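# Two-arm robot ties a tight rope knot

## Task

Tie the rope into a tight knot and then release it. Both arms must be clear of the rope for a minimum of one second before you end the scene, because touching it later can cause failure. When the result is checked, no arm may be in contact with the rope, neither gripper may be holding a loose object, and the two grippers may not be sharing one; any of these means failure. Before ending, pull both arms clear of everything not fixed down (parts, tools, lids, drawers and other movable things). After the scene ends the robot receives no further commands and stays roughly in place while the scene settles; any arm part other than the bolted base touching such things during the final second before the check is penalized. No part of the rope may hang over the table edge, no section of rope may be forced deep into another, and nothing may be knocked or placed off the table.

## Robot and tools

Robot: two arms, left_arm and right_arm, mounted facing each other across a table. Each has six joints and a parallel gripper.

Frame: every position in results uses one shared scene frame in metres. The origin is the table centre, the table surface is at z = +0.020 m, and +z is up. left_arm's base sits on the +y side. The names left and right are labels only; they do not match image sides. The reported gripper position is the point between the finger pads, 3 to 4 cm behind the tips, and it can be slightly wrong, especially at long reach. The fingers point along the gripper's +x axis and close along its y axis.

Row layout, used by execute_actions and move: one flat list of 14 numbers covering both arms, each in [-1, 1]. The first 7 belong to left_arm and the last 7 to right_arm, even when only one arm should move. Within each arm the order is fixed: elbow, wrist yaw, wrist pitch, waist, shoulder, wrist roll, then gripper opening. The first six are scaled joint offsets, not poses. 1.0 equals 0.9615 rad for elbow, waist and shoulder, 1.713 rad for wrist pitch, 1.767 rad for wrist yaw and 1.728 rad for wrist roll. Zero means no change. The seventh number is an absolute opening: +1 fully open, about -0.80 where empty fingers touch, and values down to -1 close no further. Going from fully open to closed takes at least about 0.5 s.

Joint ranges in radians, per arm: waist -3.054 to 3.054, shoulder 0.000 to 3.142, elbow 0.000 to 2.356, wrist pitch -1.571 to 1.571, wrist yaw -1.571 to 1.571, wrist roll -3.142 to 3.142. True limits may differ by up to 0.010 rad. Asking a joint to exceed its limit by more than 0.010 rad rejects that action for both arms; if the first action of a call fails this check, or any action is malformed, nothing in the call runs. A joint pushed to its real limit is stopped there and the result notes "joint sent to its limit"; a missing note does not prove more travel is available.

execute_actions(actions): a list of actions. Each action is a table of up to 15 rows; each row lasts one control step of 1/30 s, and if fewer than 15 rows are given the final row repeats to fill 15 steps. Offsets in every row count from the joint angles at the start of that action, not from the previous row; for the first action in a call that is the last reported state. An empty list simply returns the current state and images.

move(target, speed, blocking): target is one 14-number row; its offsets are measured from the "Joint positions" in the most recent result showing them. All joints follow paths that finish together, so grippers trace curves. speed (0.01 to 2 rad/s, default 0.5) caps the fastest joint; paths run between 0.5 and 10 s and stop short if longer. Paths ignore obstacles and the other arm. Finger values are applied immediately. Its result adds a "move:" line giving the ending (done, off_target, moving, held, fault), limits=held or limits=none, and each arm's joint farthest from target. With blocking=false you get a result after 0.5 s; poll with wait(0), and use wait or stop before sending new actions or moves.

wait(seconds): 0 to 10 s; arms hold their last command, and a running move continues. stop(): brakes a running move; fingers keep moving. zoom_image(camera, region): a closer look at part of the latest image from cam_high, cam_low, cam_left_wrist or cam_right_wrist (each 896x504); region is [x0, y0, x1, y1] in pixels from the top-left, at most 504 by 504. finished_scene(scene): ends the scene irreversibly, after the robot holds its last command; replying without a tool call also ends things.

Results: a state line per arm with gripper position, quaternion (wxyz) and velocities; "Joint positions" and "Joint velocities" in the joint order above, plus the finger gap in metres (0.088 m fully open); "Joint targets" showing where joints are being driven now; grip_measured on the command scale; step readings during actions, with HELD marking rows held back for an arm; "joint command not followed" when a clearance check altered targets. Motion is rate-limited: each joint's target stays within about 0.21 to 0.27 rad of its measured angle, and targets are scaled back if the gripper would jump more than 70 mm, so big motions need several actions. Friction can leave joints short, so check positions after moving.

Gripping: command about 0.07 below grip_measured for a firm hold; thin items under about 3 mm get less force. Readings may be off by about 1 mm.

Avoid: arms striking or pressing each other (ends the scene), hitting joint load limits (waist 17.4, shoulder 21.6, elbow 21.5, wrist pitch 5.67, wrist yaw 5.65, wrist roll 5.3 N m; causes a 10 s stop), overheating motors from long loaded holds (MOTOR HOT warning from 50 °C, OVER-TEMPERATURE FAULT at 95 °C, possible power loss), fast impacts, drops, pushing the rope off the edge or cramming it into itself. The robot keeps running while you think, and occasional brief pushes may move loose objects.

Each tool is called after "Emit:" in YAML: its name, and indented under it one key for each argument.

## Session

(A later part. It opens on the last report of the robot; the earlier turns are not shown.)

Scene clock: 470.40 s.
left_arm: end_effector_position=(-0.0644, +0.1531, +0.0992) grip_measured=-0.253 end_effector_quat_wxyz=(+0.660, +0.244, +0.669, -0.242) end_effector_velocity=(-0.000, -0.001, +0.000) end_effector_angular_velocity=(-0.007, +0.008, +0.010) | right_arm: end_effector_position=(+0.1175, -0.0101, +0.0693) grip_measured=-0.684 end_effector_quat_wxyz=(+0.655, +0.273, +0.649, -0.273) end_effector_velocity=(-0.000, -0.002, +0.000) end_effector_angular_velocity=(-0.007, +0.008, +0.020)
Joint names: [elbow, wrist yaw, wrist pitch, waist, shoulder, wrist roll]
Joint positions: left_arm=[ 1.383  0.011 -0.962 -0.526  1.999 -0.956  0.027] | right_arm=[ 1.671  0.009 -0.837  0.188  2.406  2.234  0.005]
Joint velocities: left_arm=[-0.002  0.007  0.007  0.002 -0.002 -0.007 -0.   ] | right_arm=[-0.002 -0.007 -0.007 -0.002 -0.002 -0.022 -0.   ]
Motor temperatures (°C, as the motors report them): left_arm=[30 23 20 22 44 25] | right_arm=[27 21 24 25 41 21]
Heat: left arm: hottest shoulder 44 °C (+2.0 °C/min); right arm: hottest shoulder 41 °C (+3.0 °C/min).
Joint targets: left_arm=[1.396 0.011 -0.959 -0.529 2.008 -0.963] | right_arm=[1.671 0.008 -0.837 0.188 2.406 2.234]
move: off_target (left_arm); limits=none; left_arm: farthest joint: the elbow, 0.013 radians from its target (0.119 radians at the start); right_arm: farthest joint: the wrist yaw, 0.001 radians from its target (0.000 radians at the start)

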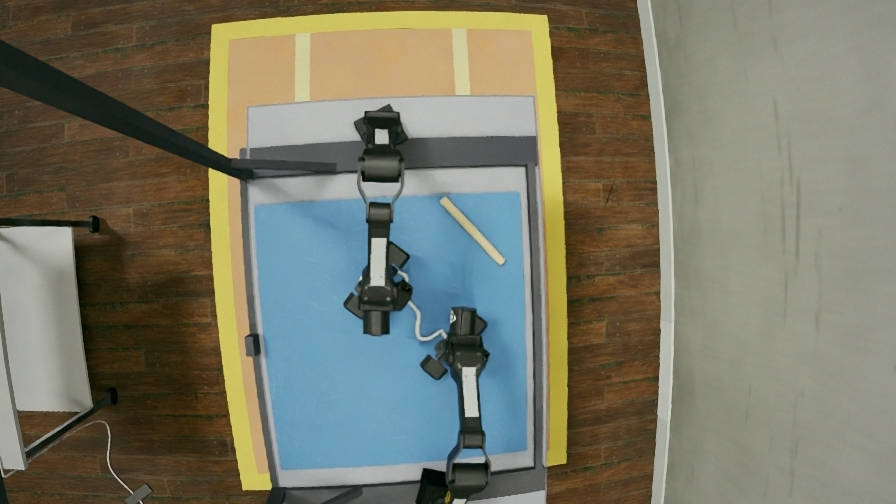

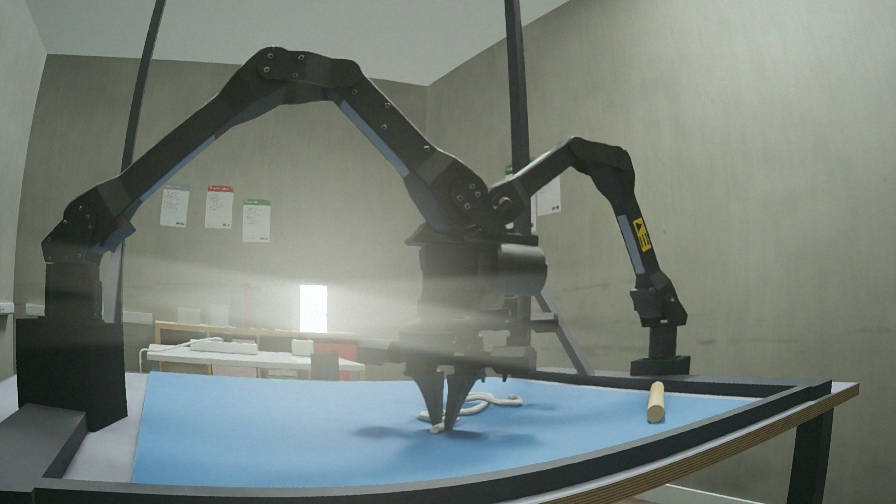

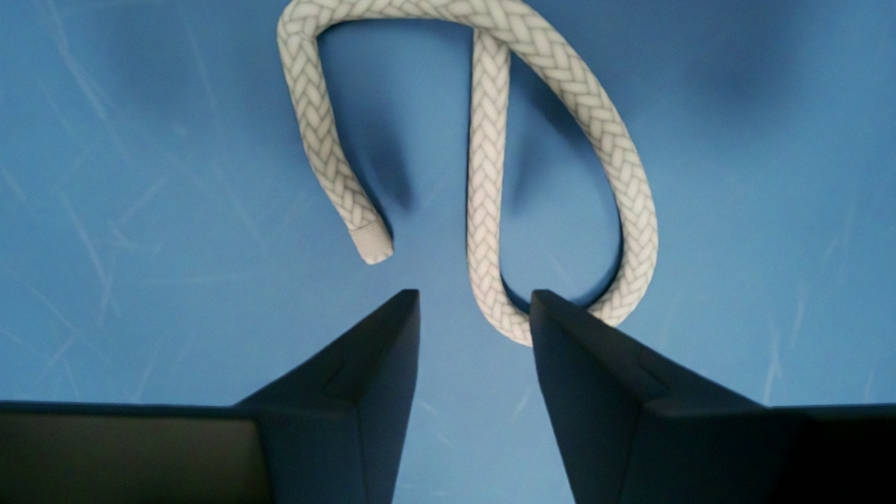

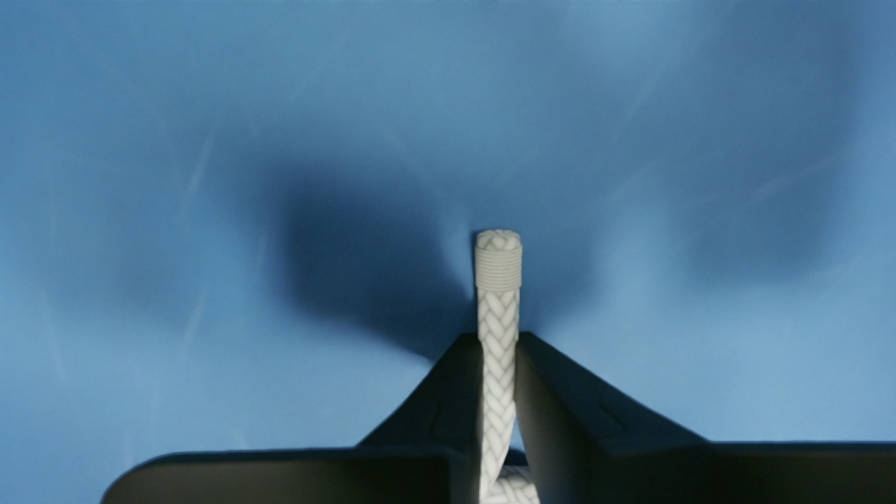

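Emit:
move:
  target: [0.053,0,-0.005,0.03,0.036,0.012,-0.25, 0,0,0,0,0,0,-0.72]

Scene clock: 479.10 s.
left_arm: end_effector_position=(-0.0557, +0.1437, +0.0993) grip_measured=-0.253 end_effector_quat_wxyz=(+0.662, +0.238, +0.669, -0.240) end_effector_velocity=(+0.000, +0.001, +0.001) end_effector_angular_velocity=(+0.002, -0.007, +0.020) | right_arm: end_effector_position=(+0.1175, -0.0101, +0.0693) grip_measured=-0.684 end_effector_quat_wxyz=(+0.655, +0.273, +0.649, -0.273) end_effector_velocity=(-0.004, +0.002, +0.000) end_effector_angular_velocity=(+0.010, +0.021, +0.010)
Joint names: [elbow, wrist yaw, wrist pitch, waist, shoulder, wrist roll]
Joint positions: left_arm=[ 1.422  0.011 -0.967 -0.501  2.024 -0.942  0.027] | right_arm=[ 1.671  0.009 -0.838  0.188  2.406  2.234  0.005]
Joint velocities: left_arm=[ 0.002 -0.007 -0.007 -0.002 -0.002 -0.022 -0.   ] | right_arm=[-0.002 -0.022  0.007  0.002 -0.002 -0.007 -0.   ]
Motor temperatures (°C, as the motors report them): left_arm=[31 23 20 22 43 25] | right_arm=[27 21 24 25 41 21]
Heat: left arm: hottest shoulder 43 °C (+1.0 °C/min); right arm: hottest shoulder 41 °C (+3.0 °C/min).
Joint targets: left_arm=[1.435 0.011 -0.970 -0.498 2.033 -0.936] | right_arm=[1.671 0.008 -0.837 0.188 2.406 2.234]
move: off_target (left_arm); limits=none; left_arm: farthest joint: the elbow, 0.012 radians from its target (0.050 radians at the start); right_arm: farthest joint: the wrist pitch, 0.001 radians from its target (0.000 radians at the start)

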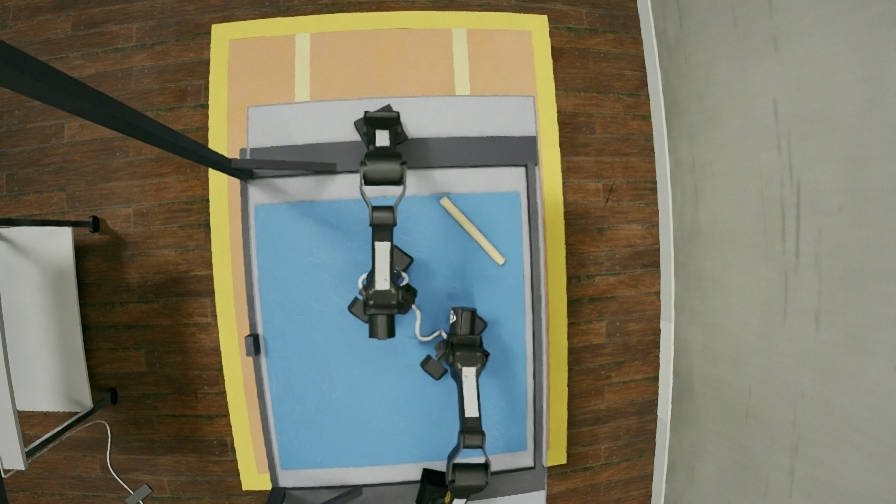

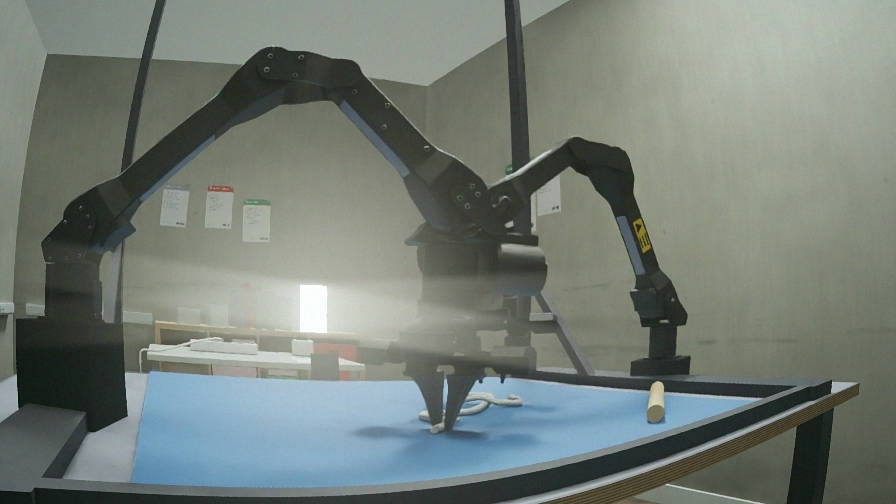

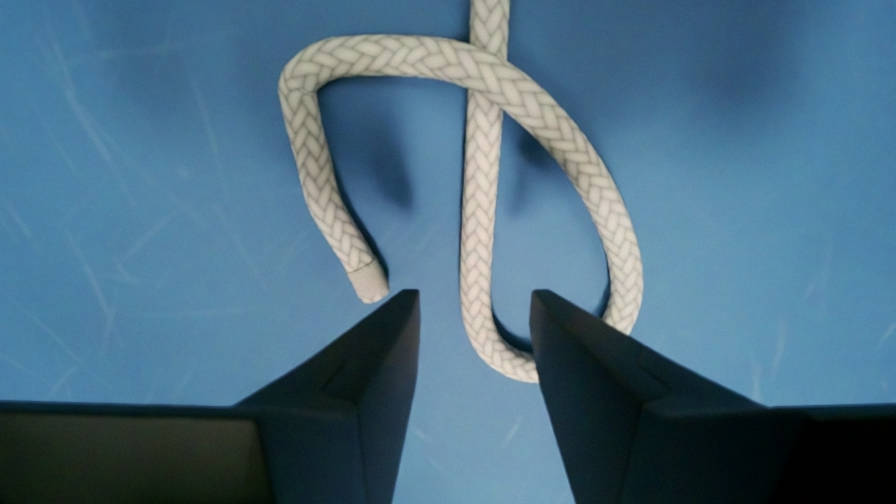

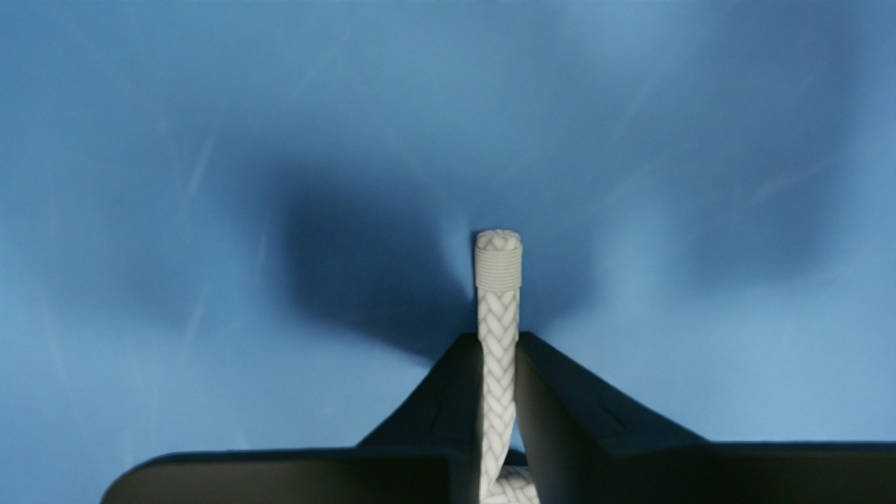

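Emit:
execute_actions:
  actions:
    - [[0,0,0,0,0,0,-0.45,0,0,0,0,0,0,-0.72]]
    - [[-0.04,0,0.033,0,0.032,0,-0.45,0,0,0,0,0,0,-0.72]]
    - [[-0.041,0,0.033,0,0.032,0,-0.45,0,0,0,0,0,0,-0.72]]
    - [[0,0,0,0,0,0,-0.45,0,0,0,0,0,0,-0.72]]

Scene clock: 487.03 s.
left_arm: end_effector_position=(-0.0558, +0.1426, +0.0699) grip_measured=-0.447 end_effector_quat_wxyz=(+0.662, +0.237, +0.669, -0.241) end_effector_velocity=(+0.001, +0.005, +0.000) end_effector_angular_velocity=(+0.022, -0.009, +0.005) | right_arm: end_effector_position=(+0.1175, -0.0101, +0.0693) grip_measured=-0.684 end_effector_quat_wxyz=(+0.655, +0.273, +0.649, -0.273) end_effector_velocity=(-0.000, -0.002, +0.000) end_effector_angular_velocity=(-0.007, +0.008, +0.020)
Joint names: [elbow, wrist yaw, wrist pitch, waist, shoulder, wrist roll]
Joint positions: left_arm=[ 1.365  0.011 -0.862 -0.501  2.071 -0.942  0.017] | right_arm=[ 1.671  0.009 -0.838  0.188  2.406  2.234  0.005]
Joint velocities: left_arm=[-0.002 -0.007 -0.022 -0.002 -0.002 -0.007 -0.   ] | right_arm=[-0.002 -0.007 -0.007 -0.002 -0.002 -0.022 -0.   ]
Motor temperatures (°C, as the motors report them): left_arm=[31 23 20 22 43 25] | right_arm=[27 21 24 25 41 21]
Heat: left arm: hottest shoulder 43 °C (+1.0 °C/min); right arm: hottest shoulder 41 °C (+3.0 °C/min).
Joint targets: left_arm=[1.365 0.011 -0.862 -0.501 2.071 -0.942] | right_arm=[1.671 0.009 -0.838 0.188 2.406 2.234]
Step readings (joint positions; steps 1 to 15: 1st action; 16 to 30: 2nd action; 31 to 45: 3rd action; 46 to 60: 4th action):
0: left_arm=[1.422 0.011 -0.968 -0.501 2.025 -0.942] | right_arm=[1.671 0.009 -0.838 0.188 2.406 2.234]
1: left_arm=[1.422 0.011 -0.968 -0.501 2.025 -0.942] | right_arm=[1.671 0.009 -0.838 0.188 2.406 2.234]
2: left_arm=[1.422 0.011 -0.968 -0.501 2.025 -0.942] | right_arm=[1.671 0.009 -0.838 0.188 2.406 2.234]
4: left_arm=[1.422 0.011 -0.968 -0.501 2.025 -0.942] | right_arm=[1.671 0.009 -0.838 0.188 2.406 2.234]
8: left_arm=[1.422 0.011 -0.968 -0.501 2.025 -0.942] | right_arm=[1.671 0.009 -0.838 0.188 2.406 2.234]
15: left_arm=[1.422 0.011 -0.968 -0.501 2.025 -0.942] | right_arm=[1.671 0.009 -0.838 0.188 2.406 2.234]
16: left_arm=[1.420 0.011 -0.962 -0.501 2.026 -0.942] | right_arm=[1.671 0.009 -0.838 0.188 2.406 2.234]
17: left_arm=[1.415 0.011 -0.948 -0.501 2.027 -0.942] | right_arm=[1.671 0.009 -0.838 0.188 2.406 2.234]
19: left_arm=[1.409 0.011 -0.931 -0.501 2.034 -0.942] | right_arm=[1.671 0.009 -0.838 0.188 2.406 2.234]
23: left_arm=[1.396 0.011 -0.920 -0.501 2.047 -0.942] | right_arm=[1.671 0.009 -0.838 0.188 2.406 2.234]
30: left_arm=[1.394 0.011 -0.914 -0.501 2.048 -0.942] | right_arm=[1.671 0.009 -0.838 0.188 2.406 2.234]
31: left_arm=[1.391 0.011 -0.907 -0.501 2.050 -0.942] | right_arm=[1.671 0.009 -0.838 0.188 2.406 2.234]
32: left_arm=[1.386 0.011 -0.893 -0.501 2.051 -0.942] | right_arm=[1.671 0.009 -0.838 0.188 2.406 2.234]
34: left_arm=[1.378 0.011 -0.878 -0.501 2.059 -0.942] | right_arm=[1.671 0.009 -0.838 0.188 2.406 2.234]
38: left_arm=[1.366 0.011 -0.866 -0.501 2.071 -0.942] | right_arm=[1.671 0.009 -0.838 0.188 2.406 2.234]
45: left_arm=[1.365 0.011 -0.862 -0.501 2.071 -0.942] | right_arm=[1.671 0.009 -0.838 0.188 2.406 2.234]
46: left_arm=[1.365 0.011 -0.862 -0.501 2.071 -0.942] | right_arm=[1.671 0.009 -0.838 0.188 2.406 2.234]
47: left_arm=[1.365 0.011 -0.862 -0.501 2.071 -0.942] | right_arm=[1.671 0.009 -0.838 0.188 2.406 2.234]
49: left_arm=[1.365 0.011 -0.862 -0.501 2.071 -0.942] | right_arm=[1.671 0.009 -0.838 0.188 2.406 2.234]
53: left_arm=[1.365 0.011 -0.862 -0.501 2.071 -0.942] | right_arm=[1.671 0.009 -0.838 0.188 2.406 2.234]
60: Joint positions above

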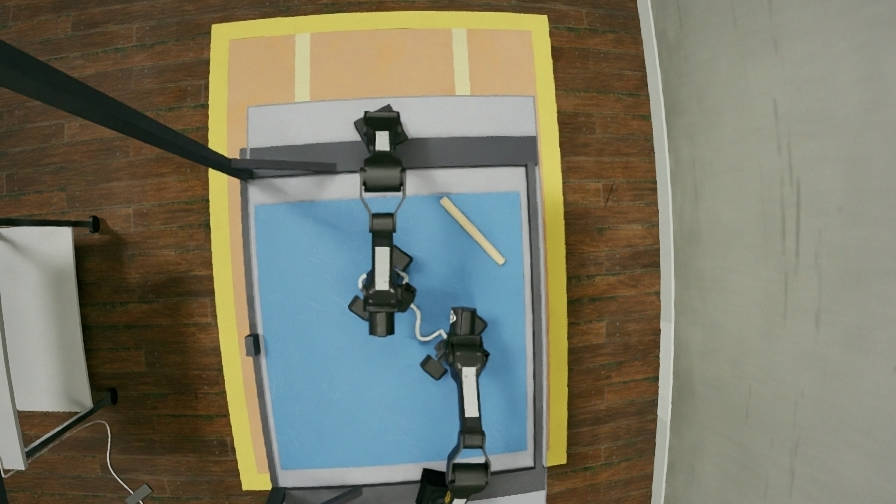

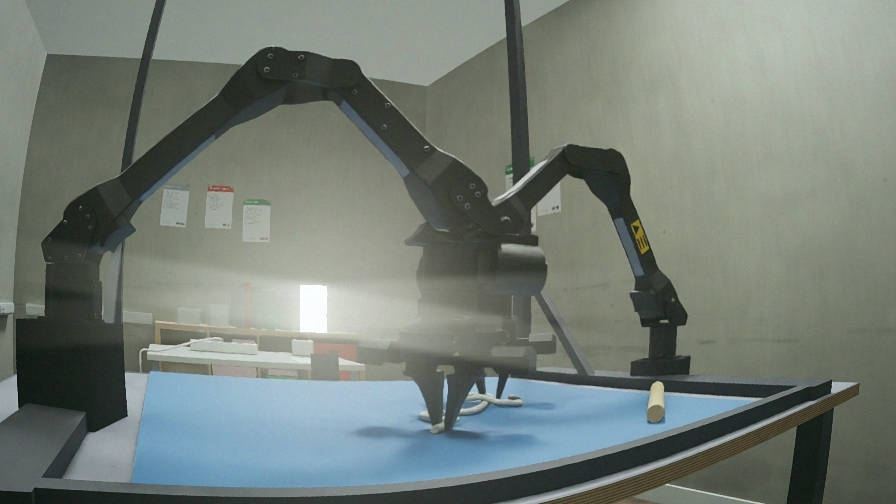

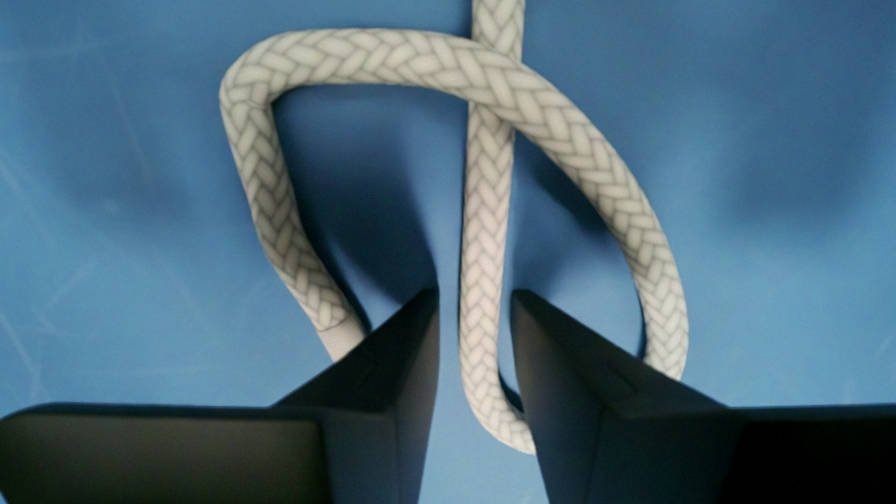

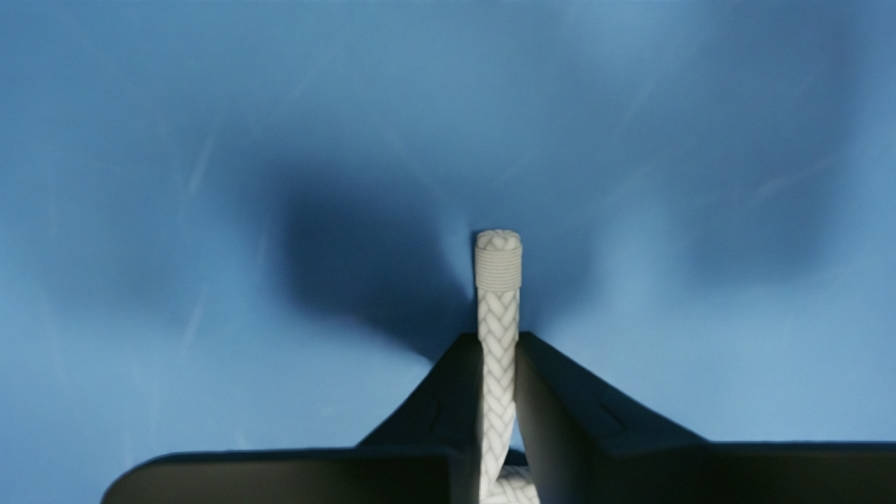

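Emit:
execute_actions:
  actions:
    - [[0,0,0,0,0,0,-0.72,0,0,0,0,0,0,-0.72]]
    - [[0.036,0,-0.031,0,-0.03,0,-0.72,0,0,0,0,0,0,-0.72]]
    - [[0.036,0,-0.031,0,-0.03,0,-0.72,0,0,0,0,0,0,-0.72]]
    - [[0,0,0,0,0,0,-0.72,0,0,0,0,0,0,-0.72]]

Emit:
move:
  target: [-0.29,0,0.043,0.1,-0.215,0.057,-0.72,0,0,0,0,0,0,-0.72]
  speed: 0.2

Scene clock: 499.13 s.
left_arm: end_effector_position=(-0.0555, +0.1464, +0.0938) grip_measured=-0.681 end_effector_quat_wxyz=(+0.660, +0.242, +0.671, -0.236) end_effector_velocity=(-0.001, +0.002, +0.000) end_effector_angular_velocity=(+0.007, -0.008, -0.015) | right_arm: end_effector_position=(+0.1175, -0.0101, +0.0693) grip_measured=-0.684 end_effector_quat_wxyz=(+0.655, +0.273, +0.649, -0.273) end_effector_velocity=(-0.002, -0.002, +0.000) end_effector_angular_velocity=(-0.004, +0.023, -0.010)
Joint names: [elbow, wrist yaw, wrist pitch, waist, shoulder, wrist roll]
Joint positions: left_arm=[ 1.411  0.011 -0.962 -0.501  2.033 -0.942  0.006] | right_arm=[ 1.671  0.009 -0.838  0.188  2.406  2.234  0.005]
Joint velocities: left_arm=[-0.002 -0.007 -0.007 -0.007 -0.002  0.007 -0.   ] | right_arm=[-0.002 -0.022 -0.007 -0.002 -0.002  0.007 -0.   ]
Motor temperatures (°C, as the motors report them): left_arm=[31 23 20 22 44 25] | right_arm=[27 21 24 25 42 21]
Heat: left arm: hottest shoulder 44 °C (+2.0 °C/min); right arm: hottest shoulder 42 °C (+3.0 °C/min).
Joint targets: left_arm=[1.411 0.011 -0.962 -0.501 2.033 -0.942] | right_arm=[1.671 0.009 -0.838 0.188 2.406 2.234]
Step readings (joint positions; steps 1 to 15: 1st action; 16 to 30: 2nd action; 31 to 45: 3rd action; 46 to 60: 4th action):
0: left_arm=[1.365 0.011 -0.862 -0.501 2.071 -0.942] | right_arm=[1.671 0.009 -0.838 0.188 2.406 2.234]
1: left_arm=[1.365 0.011 -0.862 -0.501 2.071 -0.942] | right_arm=[1.671 0.009 -0.838 0.188 2.406 2.234]
2: left_arm=[1.365 0.011 -0.862 -0.501 2.071 -0.942] | right_arm=[1.671 0.009 -0.838 0.188 2.406 2.234]
4: left_arm=[1.365 0.011 -0.862 -0.501 2.071 -0.942] | right_arm=[1.671 0.009 -0.838 0.188 2.406 2.234]
8: left_arm=[1.365 0.011 -0.862 -0.501 2.071 -0.942] | right_arm=[1.671 0.009 -0.838 0.188 2.406 2.234]
15: left_arm=[1.365 0.011 -0.862 -0.501 2.071 -0.942] | right_arm=[1.671 0.009 -0.838 0.188 2.406 2.234]
16: left_arm=[1.367 0.011 -0.867 -0.501 2.070 -0.942] | right_arm=[1.671 0.009 -0.838 0.188 2.406 2.234]
17: left_arm=[1.371 0.011 -0.879 -0.501 2.069 -0.942] | right_arm=[1.671 0.009 -0.838 0.188 2.406 2.234]
19: left_arm=[1.375 0.011 -0.896 -0.501 2.064 -0.942] | right_arm=[1.671 0.009 -0.838 0.188 2.406 2.234]
23: left_arm=[1.385 0.011 -0.906 -0.501 2.054 -0.942] | right_arm=[1.671 0.009 -0.838 0.188 2.406 2.234]
30: left_arm=[1.388 0.011 -0.912 -0.501 2.052 -0.942] | right_arm=[1.671 0.009 -0.838 0.188 2.406 2.234]
31: left_arm=[1.391 0.011 -0.918 -0.501 2.051 -0.942] | right_arm=[1.671 0.009 -0.838 0.188 2.406 2.234]
32: left_arm=[1.395 0.011 -0.932 -0.501 2.050 -0.942] | right_arm=[1.671 0.009 -0.838 0.188 2.406 2.234]
34: left_arm=[1.400 0.011 -0.946 -0.501 2.044 -0.942] | right_arm=[1.671 0.009 -0.838 0.188 2.406 2.234]
38: left_arm=[1.410 0.011 -0.957 -0.501 2.034 -0.942] | right_arm=[1.671 0.009 -0.838 0.188 2.406 2.234]
45: left_arm=[1.411 0.011 -0.962 -0.501 2.033 -0.942] | right_arm=[1.671 0.009 -0.838 0.188 2.406 2.234]
46: left_arm=[1.411 0.011 -0.962 -0.501 2.033 -0.942] | right_arm=[1.671 0.009 -0.838 0.188 2.406 2.234]
47: left_arm=[1.411 0.011 -0.962 -0.501 2.033 -0.942] | right_arm=[1.671 0.009 -0.838 0.188 2.406 2.234]
49: left_arm=[1.411 0.011 -0.962 -0.501 2.033 -0.942] | right_arm=[1.671 0.009 -0.838 0.188 2.406 2.234]
53: left_arm=[1.411 0.011 -0.962 -0.501 2.033 -0.942] | right_arm=[1.671 0.009 -0.838 0.188 2.406 2.234]
60: Joint positions above

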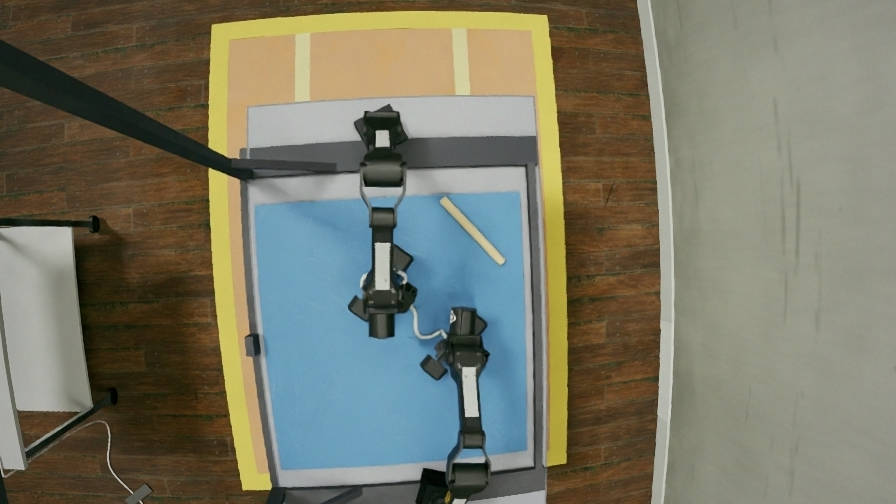

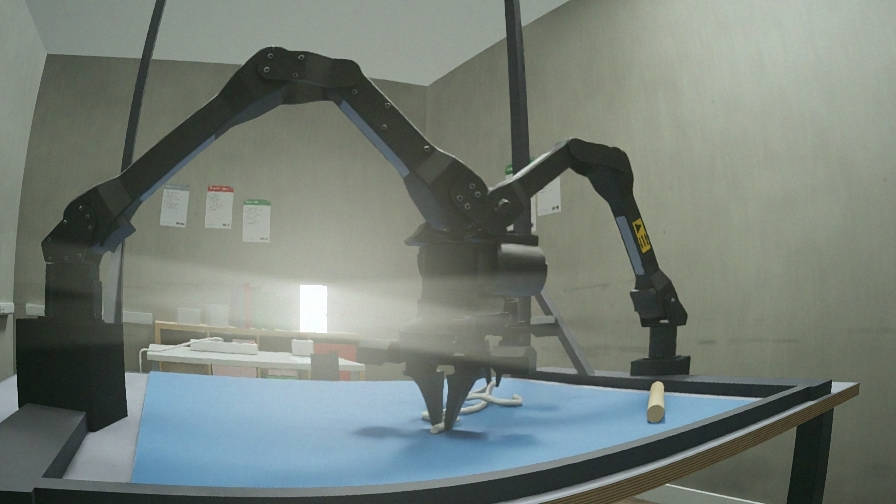

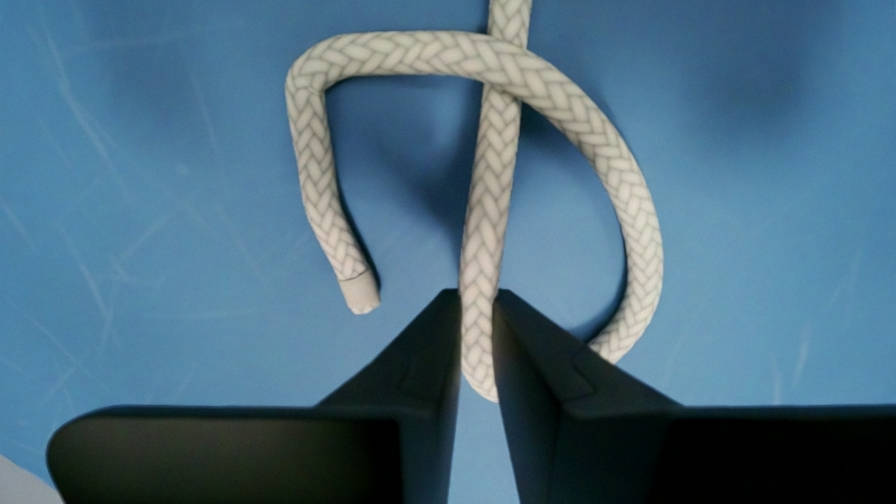

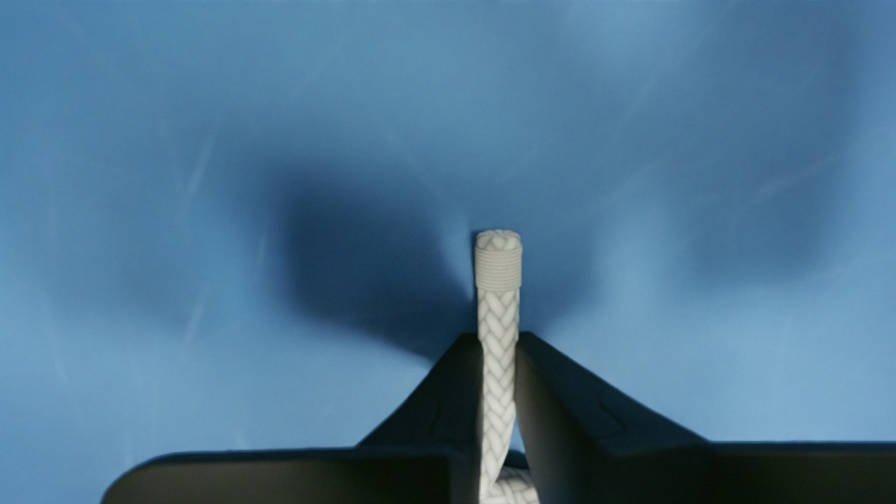

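Scene clock: 501.03 s.
left_arm: end_effector_position=(-0.0230, +0.2015, +0.0959) grip_measured=-0.681 end_effector_quat_wxyz=(+0.660, +0.242, +0.671, -0.236) end_effector_velocity=(+0.003, +0.000, +0.003) end_effector_angular_velocity=(-0.002, -0.022, +0.005) | right_arm: end_effector_position=(+0.1175, -0.0101, +0.0693) grip_measured=-0.684 end_effector_quat_wxyz=(+0.655, +0.273, +0.649, -0.273) end_effector_velocity=(-0.002, +0.003, +0.002) end_effector_angular_velocity=(+0.013, +0.006, +0.024)
Joint names: [elbow, wrist yaw, wrist pitch, waist, shoulder, wrist roll]
Joint positions: left_arm=[ 1.143  0.011 -0.891 -0.407  1.836 -0.85   0.006] | right_arm=[ 1.671  0.009 -0.838  0.188  2.406  2.234  0.005]
Joint velocities: left_arm=[ 0.002 -0.022 -0.007 -0.002 -0.007 -0.007  0.   ] | right_arm=[ 0.002 -0.007  0.007  0.002 -0.002 -0.022 -0.   ]
Motor temperatures (°C, as the motors report them): left_arm=[31 23 20 22 44 25] | right_arm=[27 21 24 25 42 21]
Heat: left arm: hottest shoulder 44 °C (+1.0 °C/min); right arm: hottest shoulder 42 °C (+3.0 °C/min).
Joint targets: left_arm=[1.132 0.011 -0.888 -0.404 1.826 -0.843] | right_arm=[1.671 0.009 -0.838 0.188 2.406 2.234]
move: off_target (left_arm); limits=none; left_arm: farthest joint: the elbow, 0.011 radians from its target (0.278 radians at the start); right_arm: farthest joint: the waist, 0.000 radians from its target (0.000 radians at the start)

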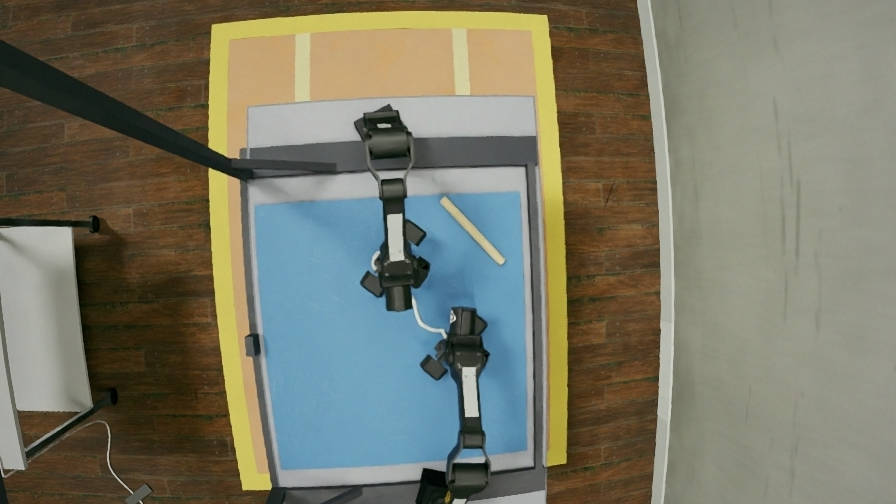

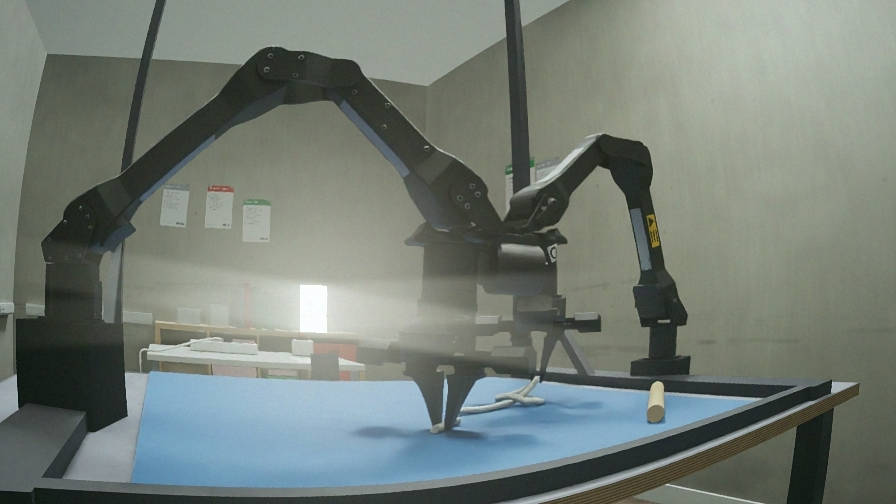

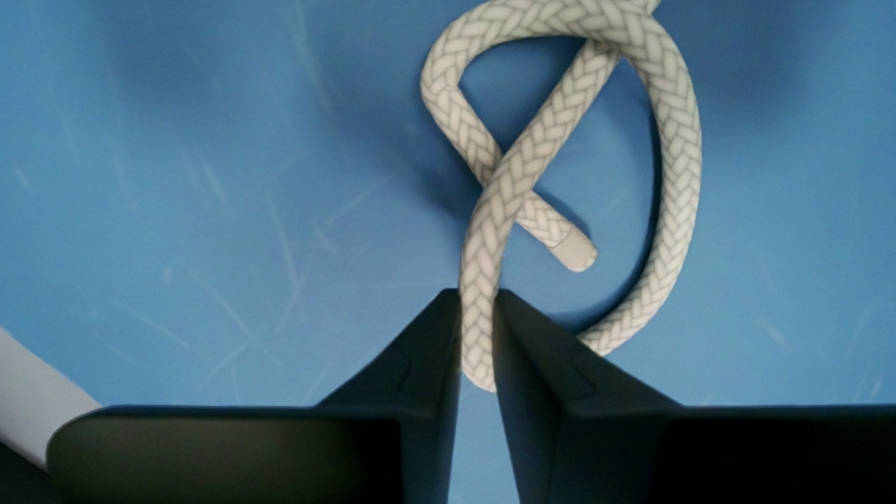

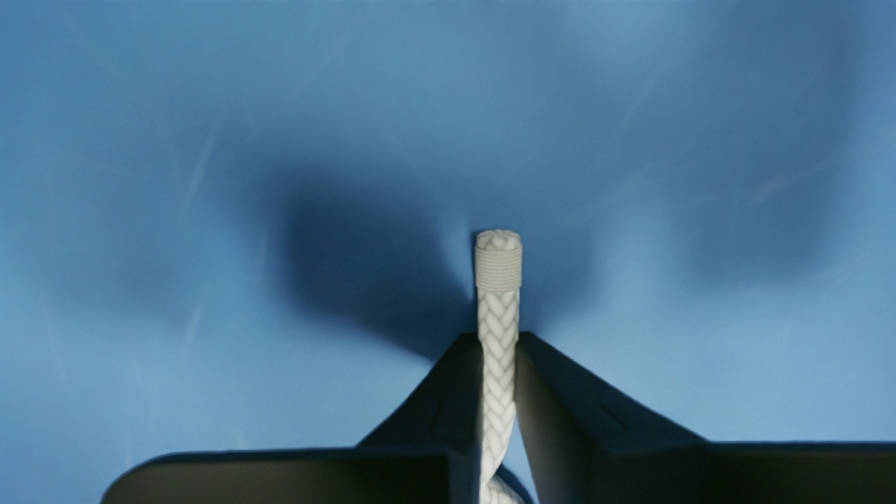

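Emit:
execute_actions:
  actions:
    - [[-0.04,0,0.04,0,0.036,0,-0.72,0,0,0,0,0,0,-0.72]]
    - [[0,0,0,0,0,0,-0.4,0,0,0,0,0,0,-0.72]]
    - [[0.05,0,-0.05,0,-0.045,0,-0.4,0,0,0,0,0,0,-0.72]]
    - [[0.05,0,-0.05,0,-0.045,0,-0.4,0,0,0,0,0,0,-0.72]]
    - [[0,0,0,0,0,0,-0.4,0,0,0,0,0,0,-0.72]]

Scene clock: 507.57 s.
left_arm: end_effector_position=(-0.0230, +0.2060, +0.1192) grip_measured=-0.403 end_effector_quat_wxyz=(+0.659, +0.245, +0.672, -0.232) end_effector_velocity=(+0.000, +0.002, +0.000) end_effector_angular_velocity=(+0.008, -0.007, +0.005) | right_arm: end_effector_position=(+0.1175, -0.0101, +0.0693) grip_measured=-0.684 end_effector_quat_wxyz=(+0.655, +0.273, +0.649, -0.273) end_effector_velocity=(-0.000, -0.002, +0.000) end_effector_angular_velocity=(-0.006, +0.008, +0.005)
Joint names: [elbow, wrist yaw, wrist pitch, waist, shoulder, wrist roll]
Joint positions: left_arm=[ 1.188  0.011 -0.989 -0.407  1.793 -0.85   0.019] | right_arm=[ 1.671  0.009 -0.838  0.188  2.406  2.234  0.005]
Joint velocities: left_arm=[-0.002 -0.007 -0.007 -0.002 -0.002 -0.007  0.   ] | right_arm=[-0.002 -0.007 -0.007 -0.002 -0.002 -0.007 -0.   ]
Motor temperatures (°C, as the motors report them): left_arm=[30 23 20 22 43 25] | right_arm=[27 21 24 25 42 21]
Heat: left arm: hottest shoulder 43 °C (+0.0 °C/min); right arm: hottest shoulder 42 °C (+2.1 °C/min).
Joint targets: left_arm=[1.188 0.011 -0.989 -0.407 1.793 -0.850] | right_arm=[1.671 0.009 -0.838 0.188 2.406 2.234]
Step readings (joint positions; steps 1 to 15: 1st action; 16 to 30: 2nd action; 31 to 45: 3rd action; 46 to 60: 4th action; 61 to 75: 5th action):
0: left_arm=[1.142 0.011 -0.890 -0.407 1.836 -0.850] | right_arm=[1.671 0.009 -0.838 0.188 2.406 2.234]
1: left_arm=[1.139 0.011 -0.882 -0.407 1.837 -0.850] | right_arm=[1.671 0.009 -0.838 0.188 2.406 2.234]
2: left_arm=[1.134 0.011 -0.864 -0.407 1.838 -0.850] | right_arm=[1.671 0.009 -0.838 0.188 2.406 2.234]
4: left_arm=[1.127 0.011 -0.846 -0.407 1.848 -0.850] | right_arm=[1.671 0.009 -0.838 0.188 2.406 2.234]
8: left_arm=[1.116 0.011 -0.832 -0.407 1.861 -0.850] | right_arm=[1.671 0.009 -0.838 0.188 2.406 2.234]
15: left_arm=[1.115 0.011 -0.825 -0.407 1.863 -0.850] | right_arm=[1.671 0.009 -0.838 0.188 2.406 2.234]
16: left_arm=[1.115 0.011 -0.825 -0.407 1.863 -0.850] | right_arm=[1.671 0.009 -0.838 0.188 2.406 2.234]
17: left_arm=[1.115 0.011 -0.825 -0.407 1.863 -0.850] | right_arm=[1.671 0.009 -0.838 0.188 2.406 2.234]
19: left_arm=[1.115 0.011 -0.825 -0.407 1.863 -0.850] | right_arm=[1.671 0.009 -0.838 0.188 2.406 2.234]
23: left_arm=[1.115 0.011 -0.825 -0.407 1.863 -0.850] | right_arm=[1.671 0.009 -0.838 0.188 2.406 2.234]
30: left_arm=[1.115 0.011 -0.825 -0.407 1.863 -0.850] | right_arm=[1.671 0.009 -0.838 0.188 2.406 2.234]
31: left_arm=[1.118 0.011 -0.835 -0.407 1.861 -0.850] | right_arm=[1.671 0.009 -0.838 0.188 2.406 2.234]
32: left_arm=[1.124 0.011 -0.857 -0.407 1.858 -0.850] | right_arm=[1.671 0.009 -0.838 0.188 2.406 2.234]
34: left_arm=[1.132 0.011 -0.882 -0.407 1.846 -0.850] | right_arm=[1.671 0.009 -0.838 0.188 2.406 2.234]
38: left_arm=[1.149 0.011 -0.899 -0.407 1.830 -0.850] | right_arm=[1.671 0.009 -0.838 0.188 2.406 2.234]
45: left_arm=[1.151 0.011 -0.907 -0.407 1.828 -0.850] | right_arm=[1.671 0.009 -0.838 0.188 2.406 2.234]
46: left_arm=[1.155 0.011 -0.918 -0.407 1.825 -0.850] | right_arm=[1.671 0.009 -0.838 0.188 2.406 2.234]
47: left_arm=[1.161 0.011 -0.941 -0.407 1.823 -0.850] | right_arm=[1.671 0.009 -0.838 0.188 2.406 2.234]
49: left_arm=[1.170 0.011 -0.964 -0.407 1.809 -0.850] | right_arm=[1.671 0.009 -0.838 0.188 2.406 2.234]
53: left_arm=[1.187 0.011 -0.981 -0.407 1.793 -0.850] | right_arm=[1.671 0.009 -0.838 0.188 2.406 2.234]
60: left_arm=[1.188 0.011 -0.989 -0.407 1.793 -0.850] | right_arm=[1.671 0.009 -0.838 0.188 2.406 2.234]
61: left_arm=[1.188 0.011 -0.989 -0.407 1.793 -0.850] | right_arm=[1.671 0.009 -0.838 0.188 2.406 2.234]
62: left_arm=[1.188 0.011 -0.989 -0.407 1.793 -0.850] | right_arm=[1.671 0.009 -0.838 0.188 2.406 2.234]
64: left_arm=[1.188 0.011 -0.989 -0.407 1.793 -0.850] | right_arm=[1.671 0.009 -0.838 0.188 2.406 2.234]
68: left_arm=[1.188 0.011 -0.989 -0.407 1.793 -0.850] | right_arm=[1.671 0.009 -0.838 0.188 2.406 2.234]
75: Joint positions above

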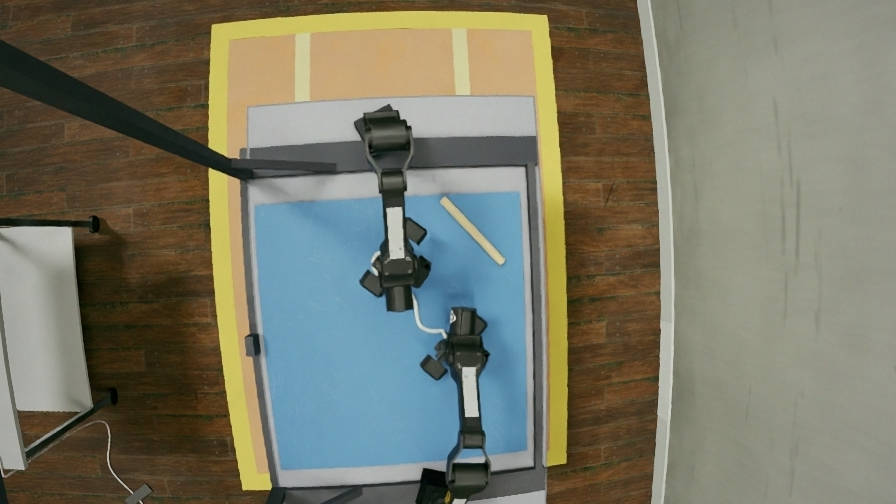

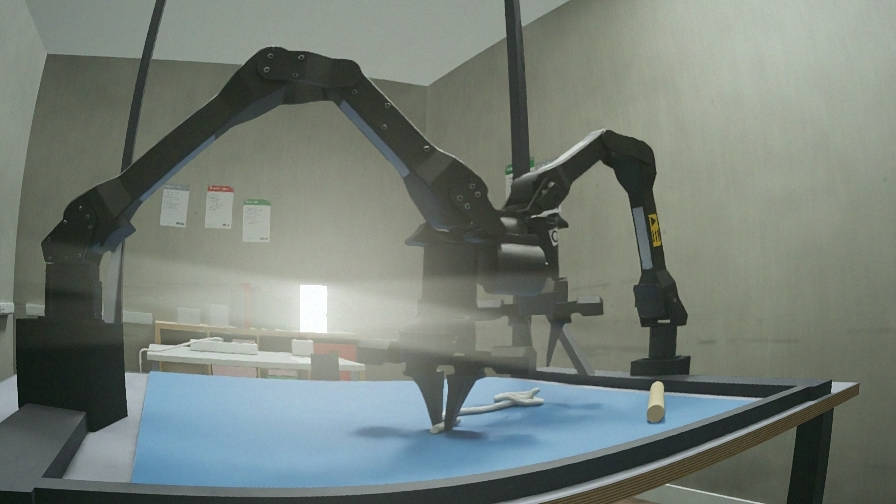

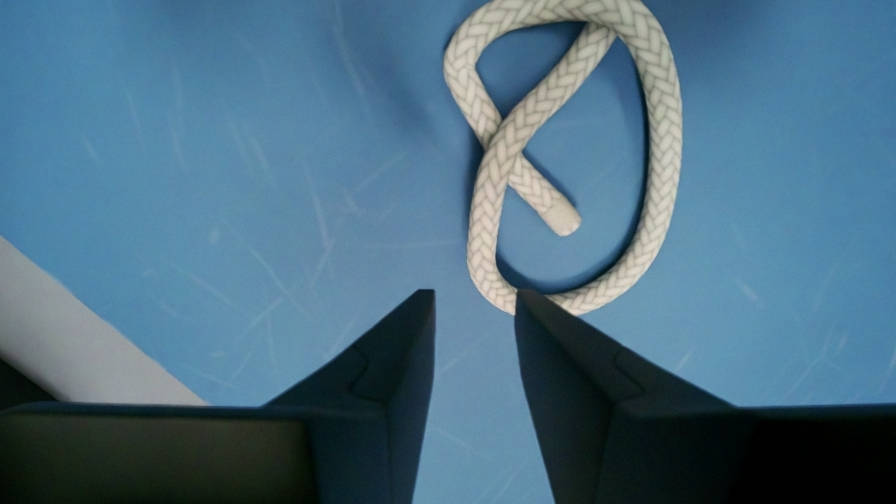

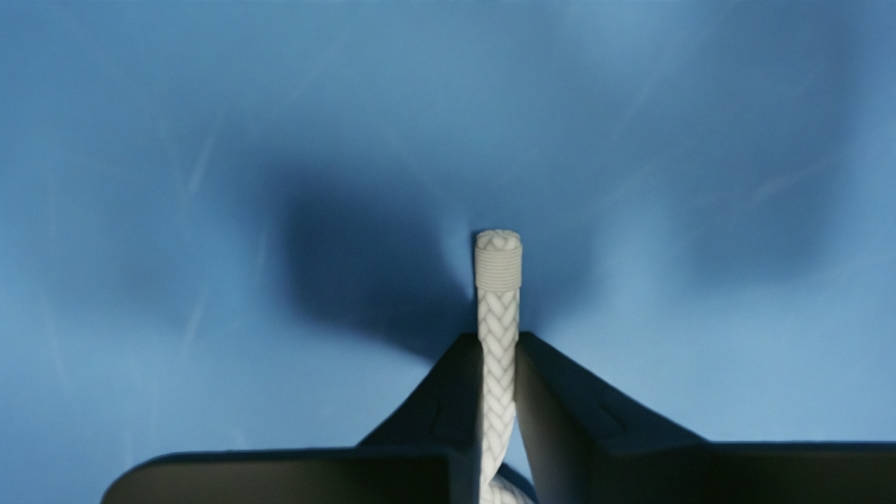

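Emit:
move:
  target: [0.085,0,0.04,-0.032,0.131,-0.416,-0.45,0,0,0,0,0,0,-0.72]
  speed: 1

Scene clock: 524.40 s.
left_arm: end_effector_position=(-0.0315, +0.1768, +0.0992) grip_measured=-0.447 end_effector_quat_wxyz=(+0.703, +0.004, +0.711, +0.001) end_effector_velocity=(-0.002, +0.005, +0.000) end_effector_angular_velocity=(+0.022, +0.007, +0.005) | right_arm: end_effector_position=(+0.1175, -0.0101, +0.0693) grip_measured=-0.684 end_effector_quat_wxyz=(+0.655, +0.273, +0.649, -0.273) end_effector_velocity=(+0.002, -0.002, +0.000) end_effector_angular_velocity=(-0.008, -0.006, -0.010)
Joint names: [elbow, wrist yaw, wrist pitch, waist, shoulder, wrist roll]
Joint positions: left_arm=[ 1.257  0.011 -0.923 -0.435  1.91  -1.562  0.017] | right_arm=[ 1.671  0.009 -0.838  0.188  2.406  2.234  0.005]
Joint velocities: left_arm=[-0.002  0.007 -0.022 -0.002 -0.002 -0.007  0.   ] | right_arm=[-0.002  0.007 -0.007 -0.002 -0.002  0.007  0.   ]
Motor temperatures (°C, as the motors report them): left_arm=[30 23 20 22 42 25] | right_arm=[27 21 24 25 42 21]
Heat: left arm: hottest shoulder 42 °C (-2.0 °C/min); right arm: hottest shoulder 42 °C (+2.0 °C/min).
Joint targets: left_arm=[1.270 0.011 -0.921 -0.438 1.918 -1.568] | right_arm=[1.671 0.009 -0.838 0.188 2.406 2.234]
move: off_target (left_arm); limits=none; left_arm: farthest joint: the elbow, 0.013 radians from its target (0.082 radians at the start); right_arm: farthest joint: the waist, 0.000 radians from its target (0.000 radians at the start)

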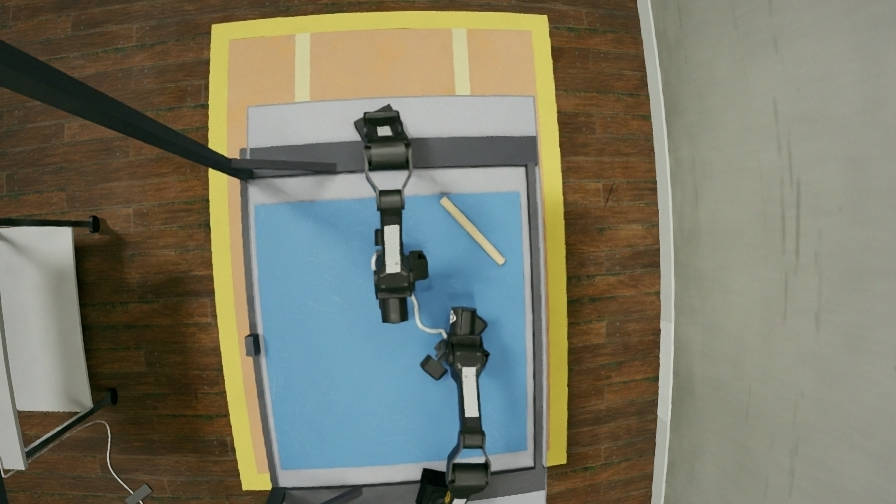

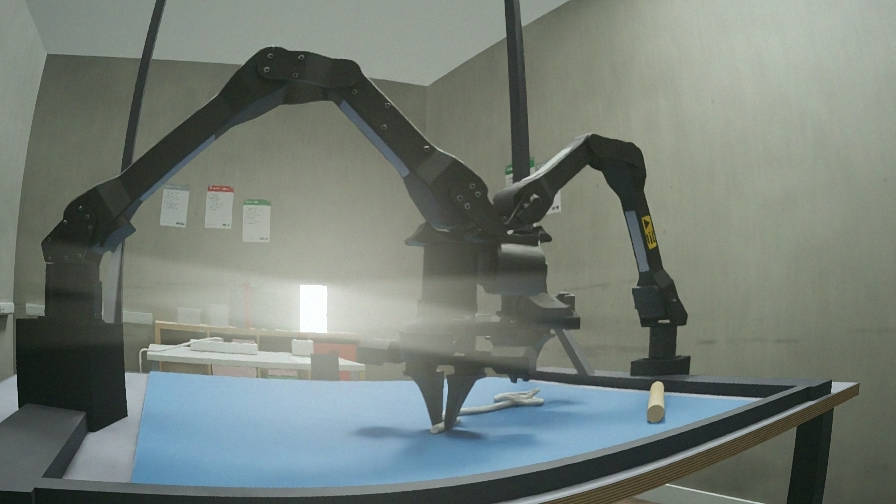

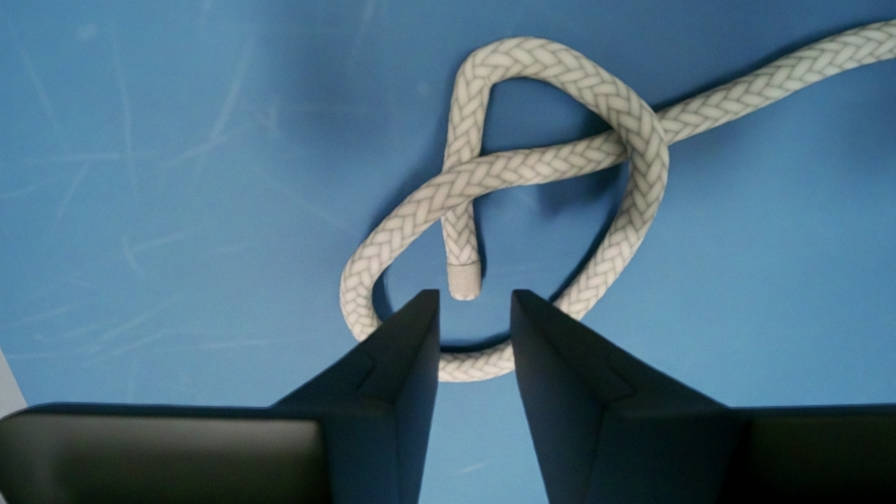

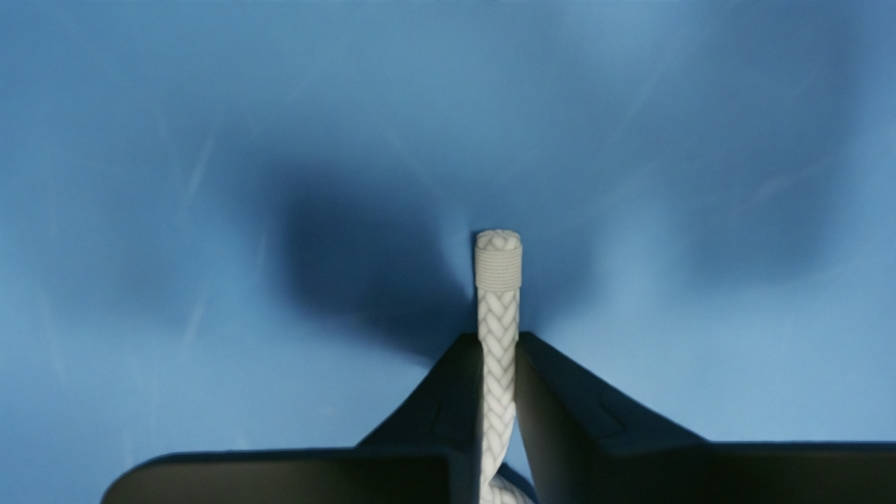

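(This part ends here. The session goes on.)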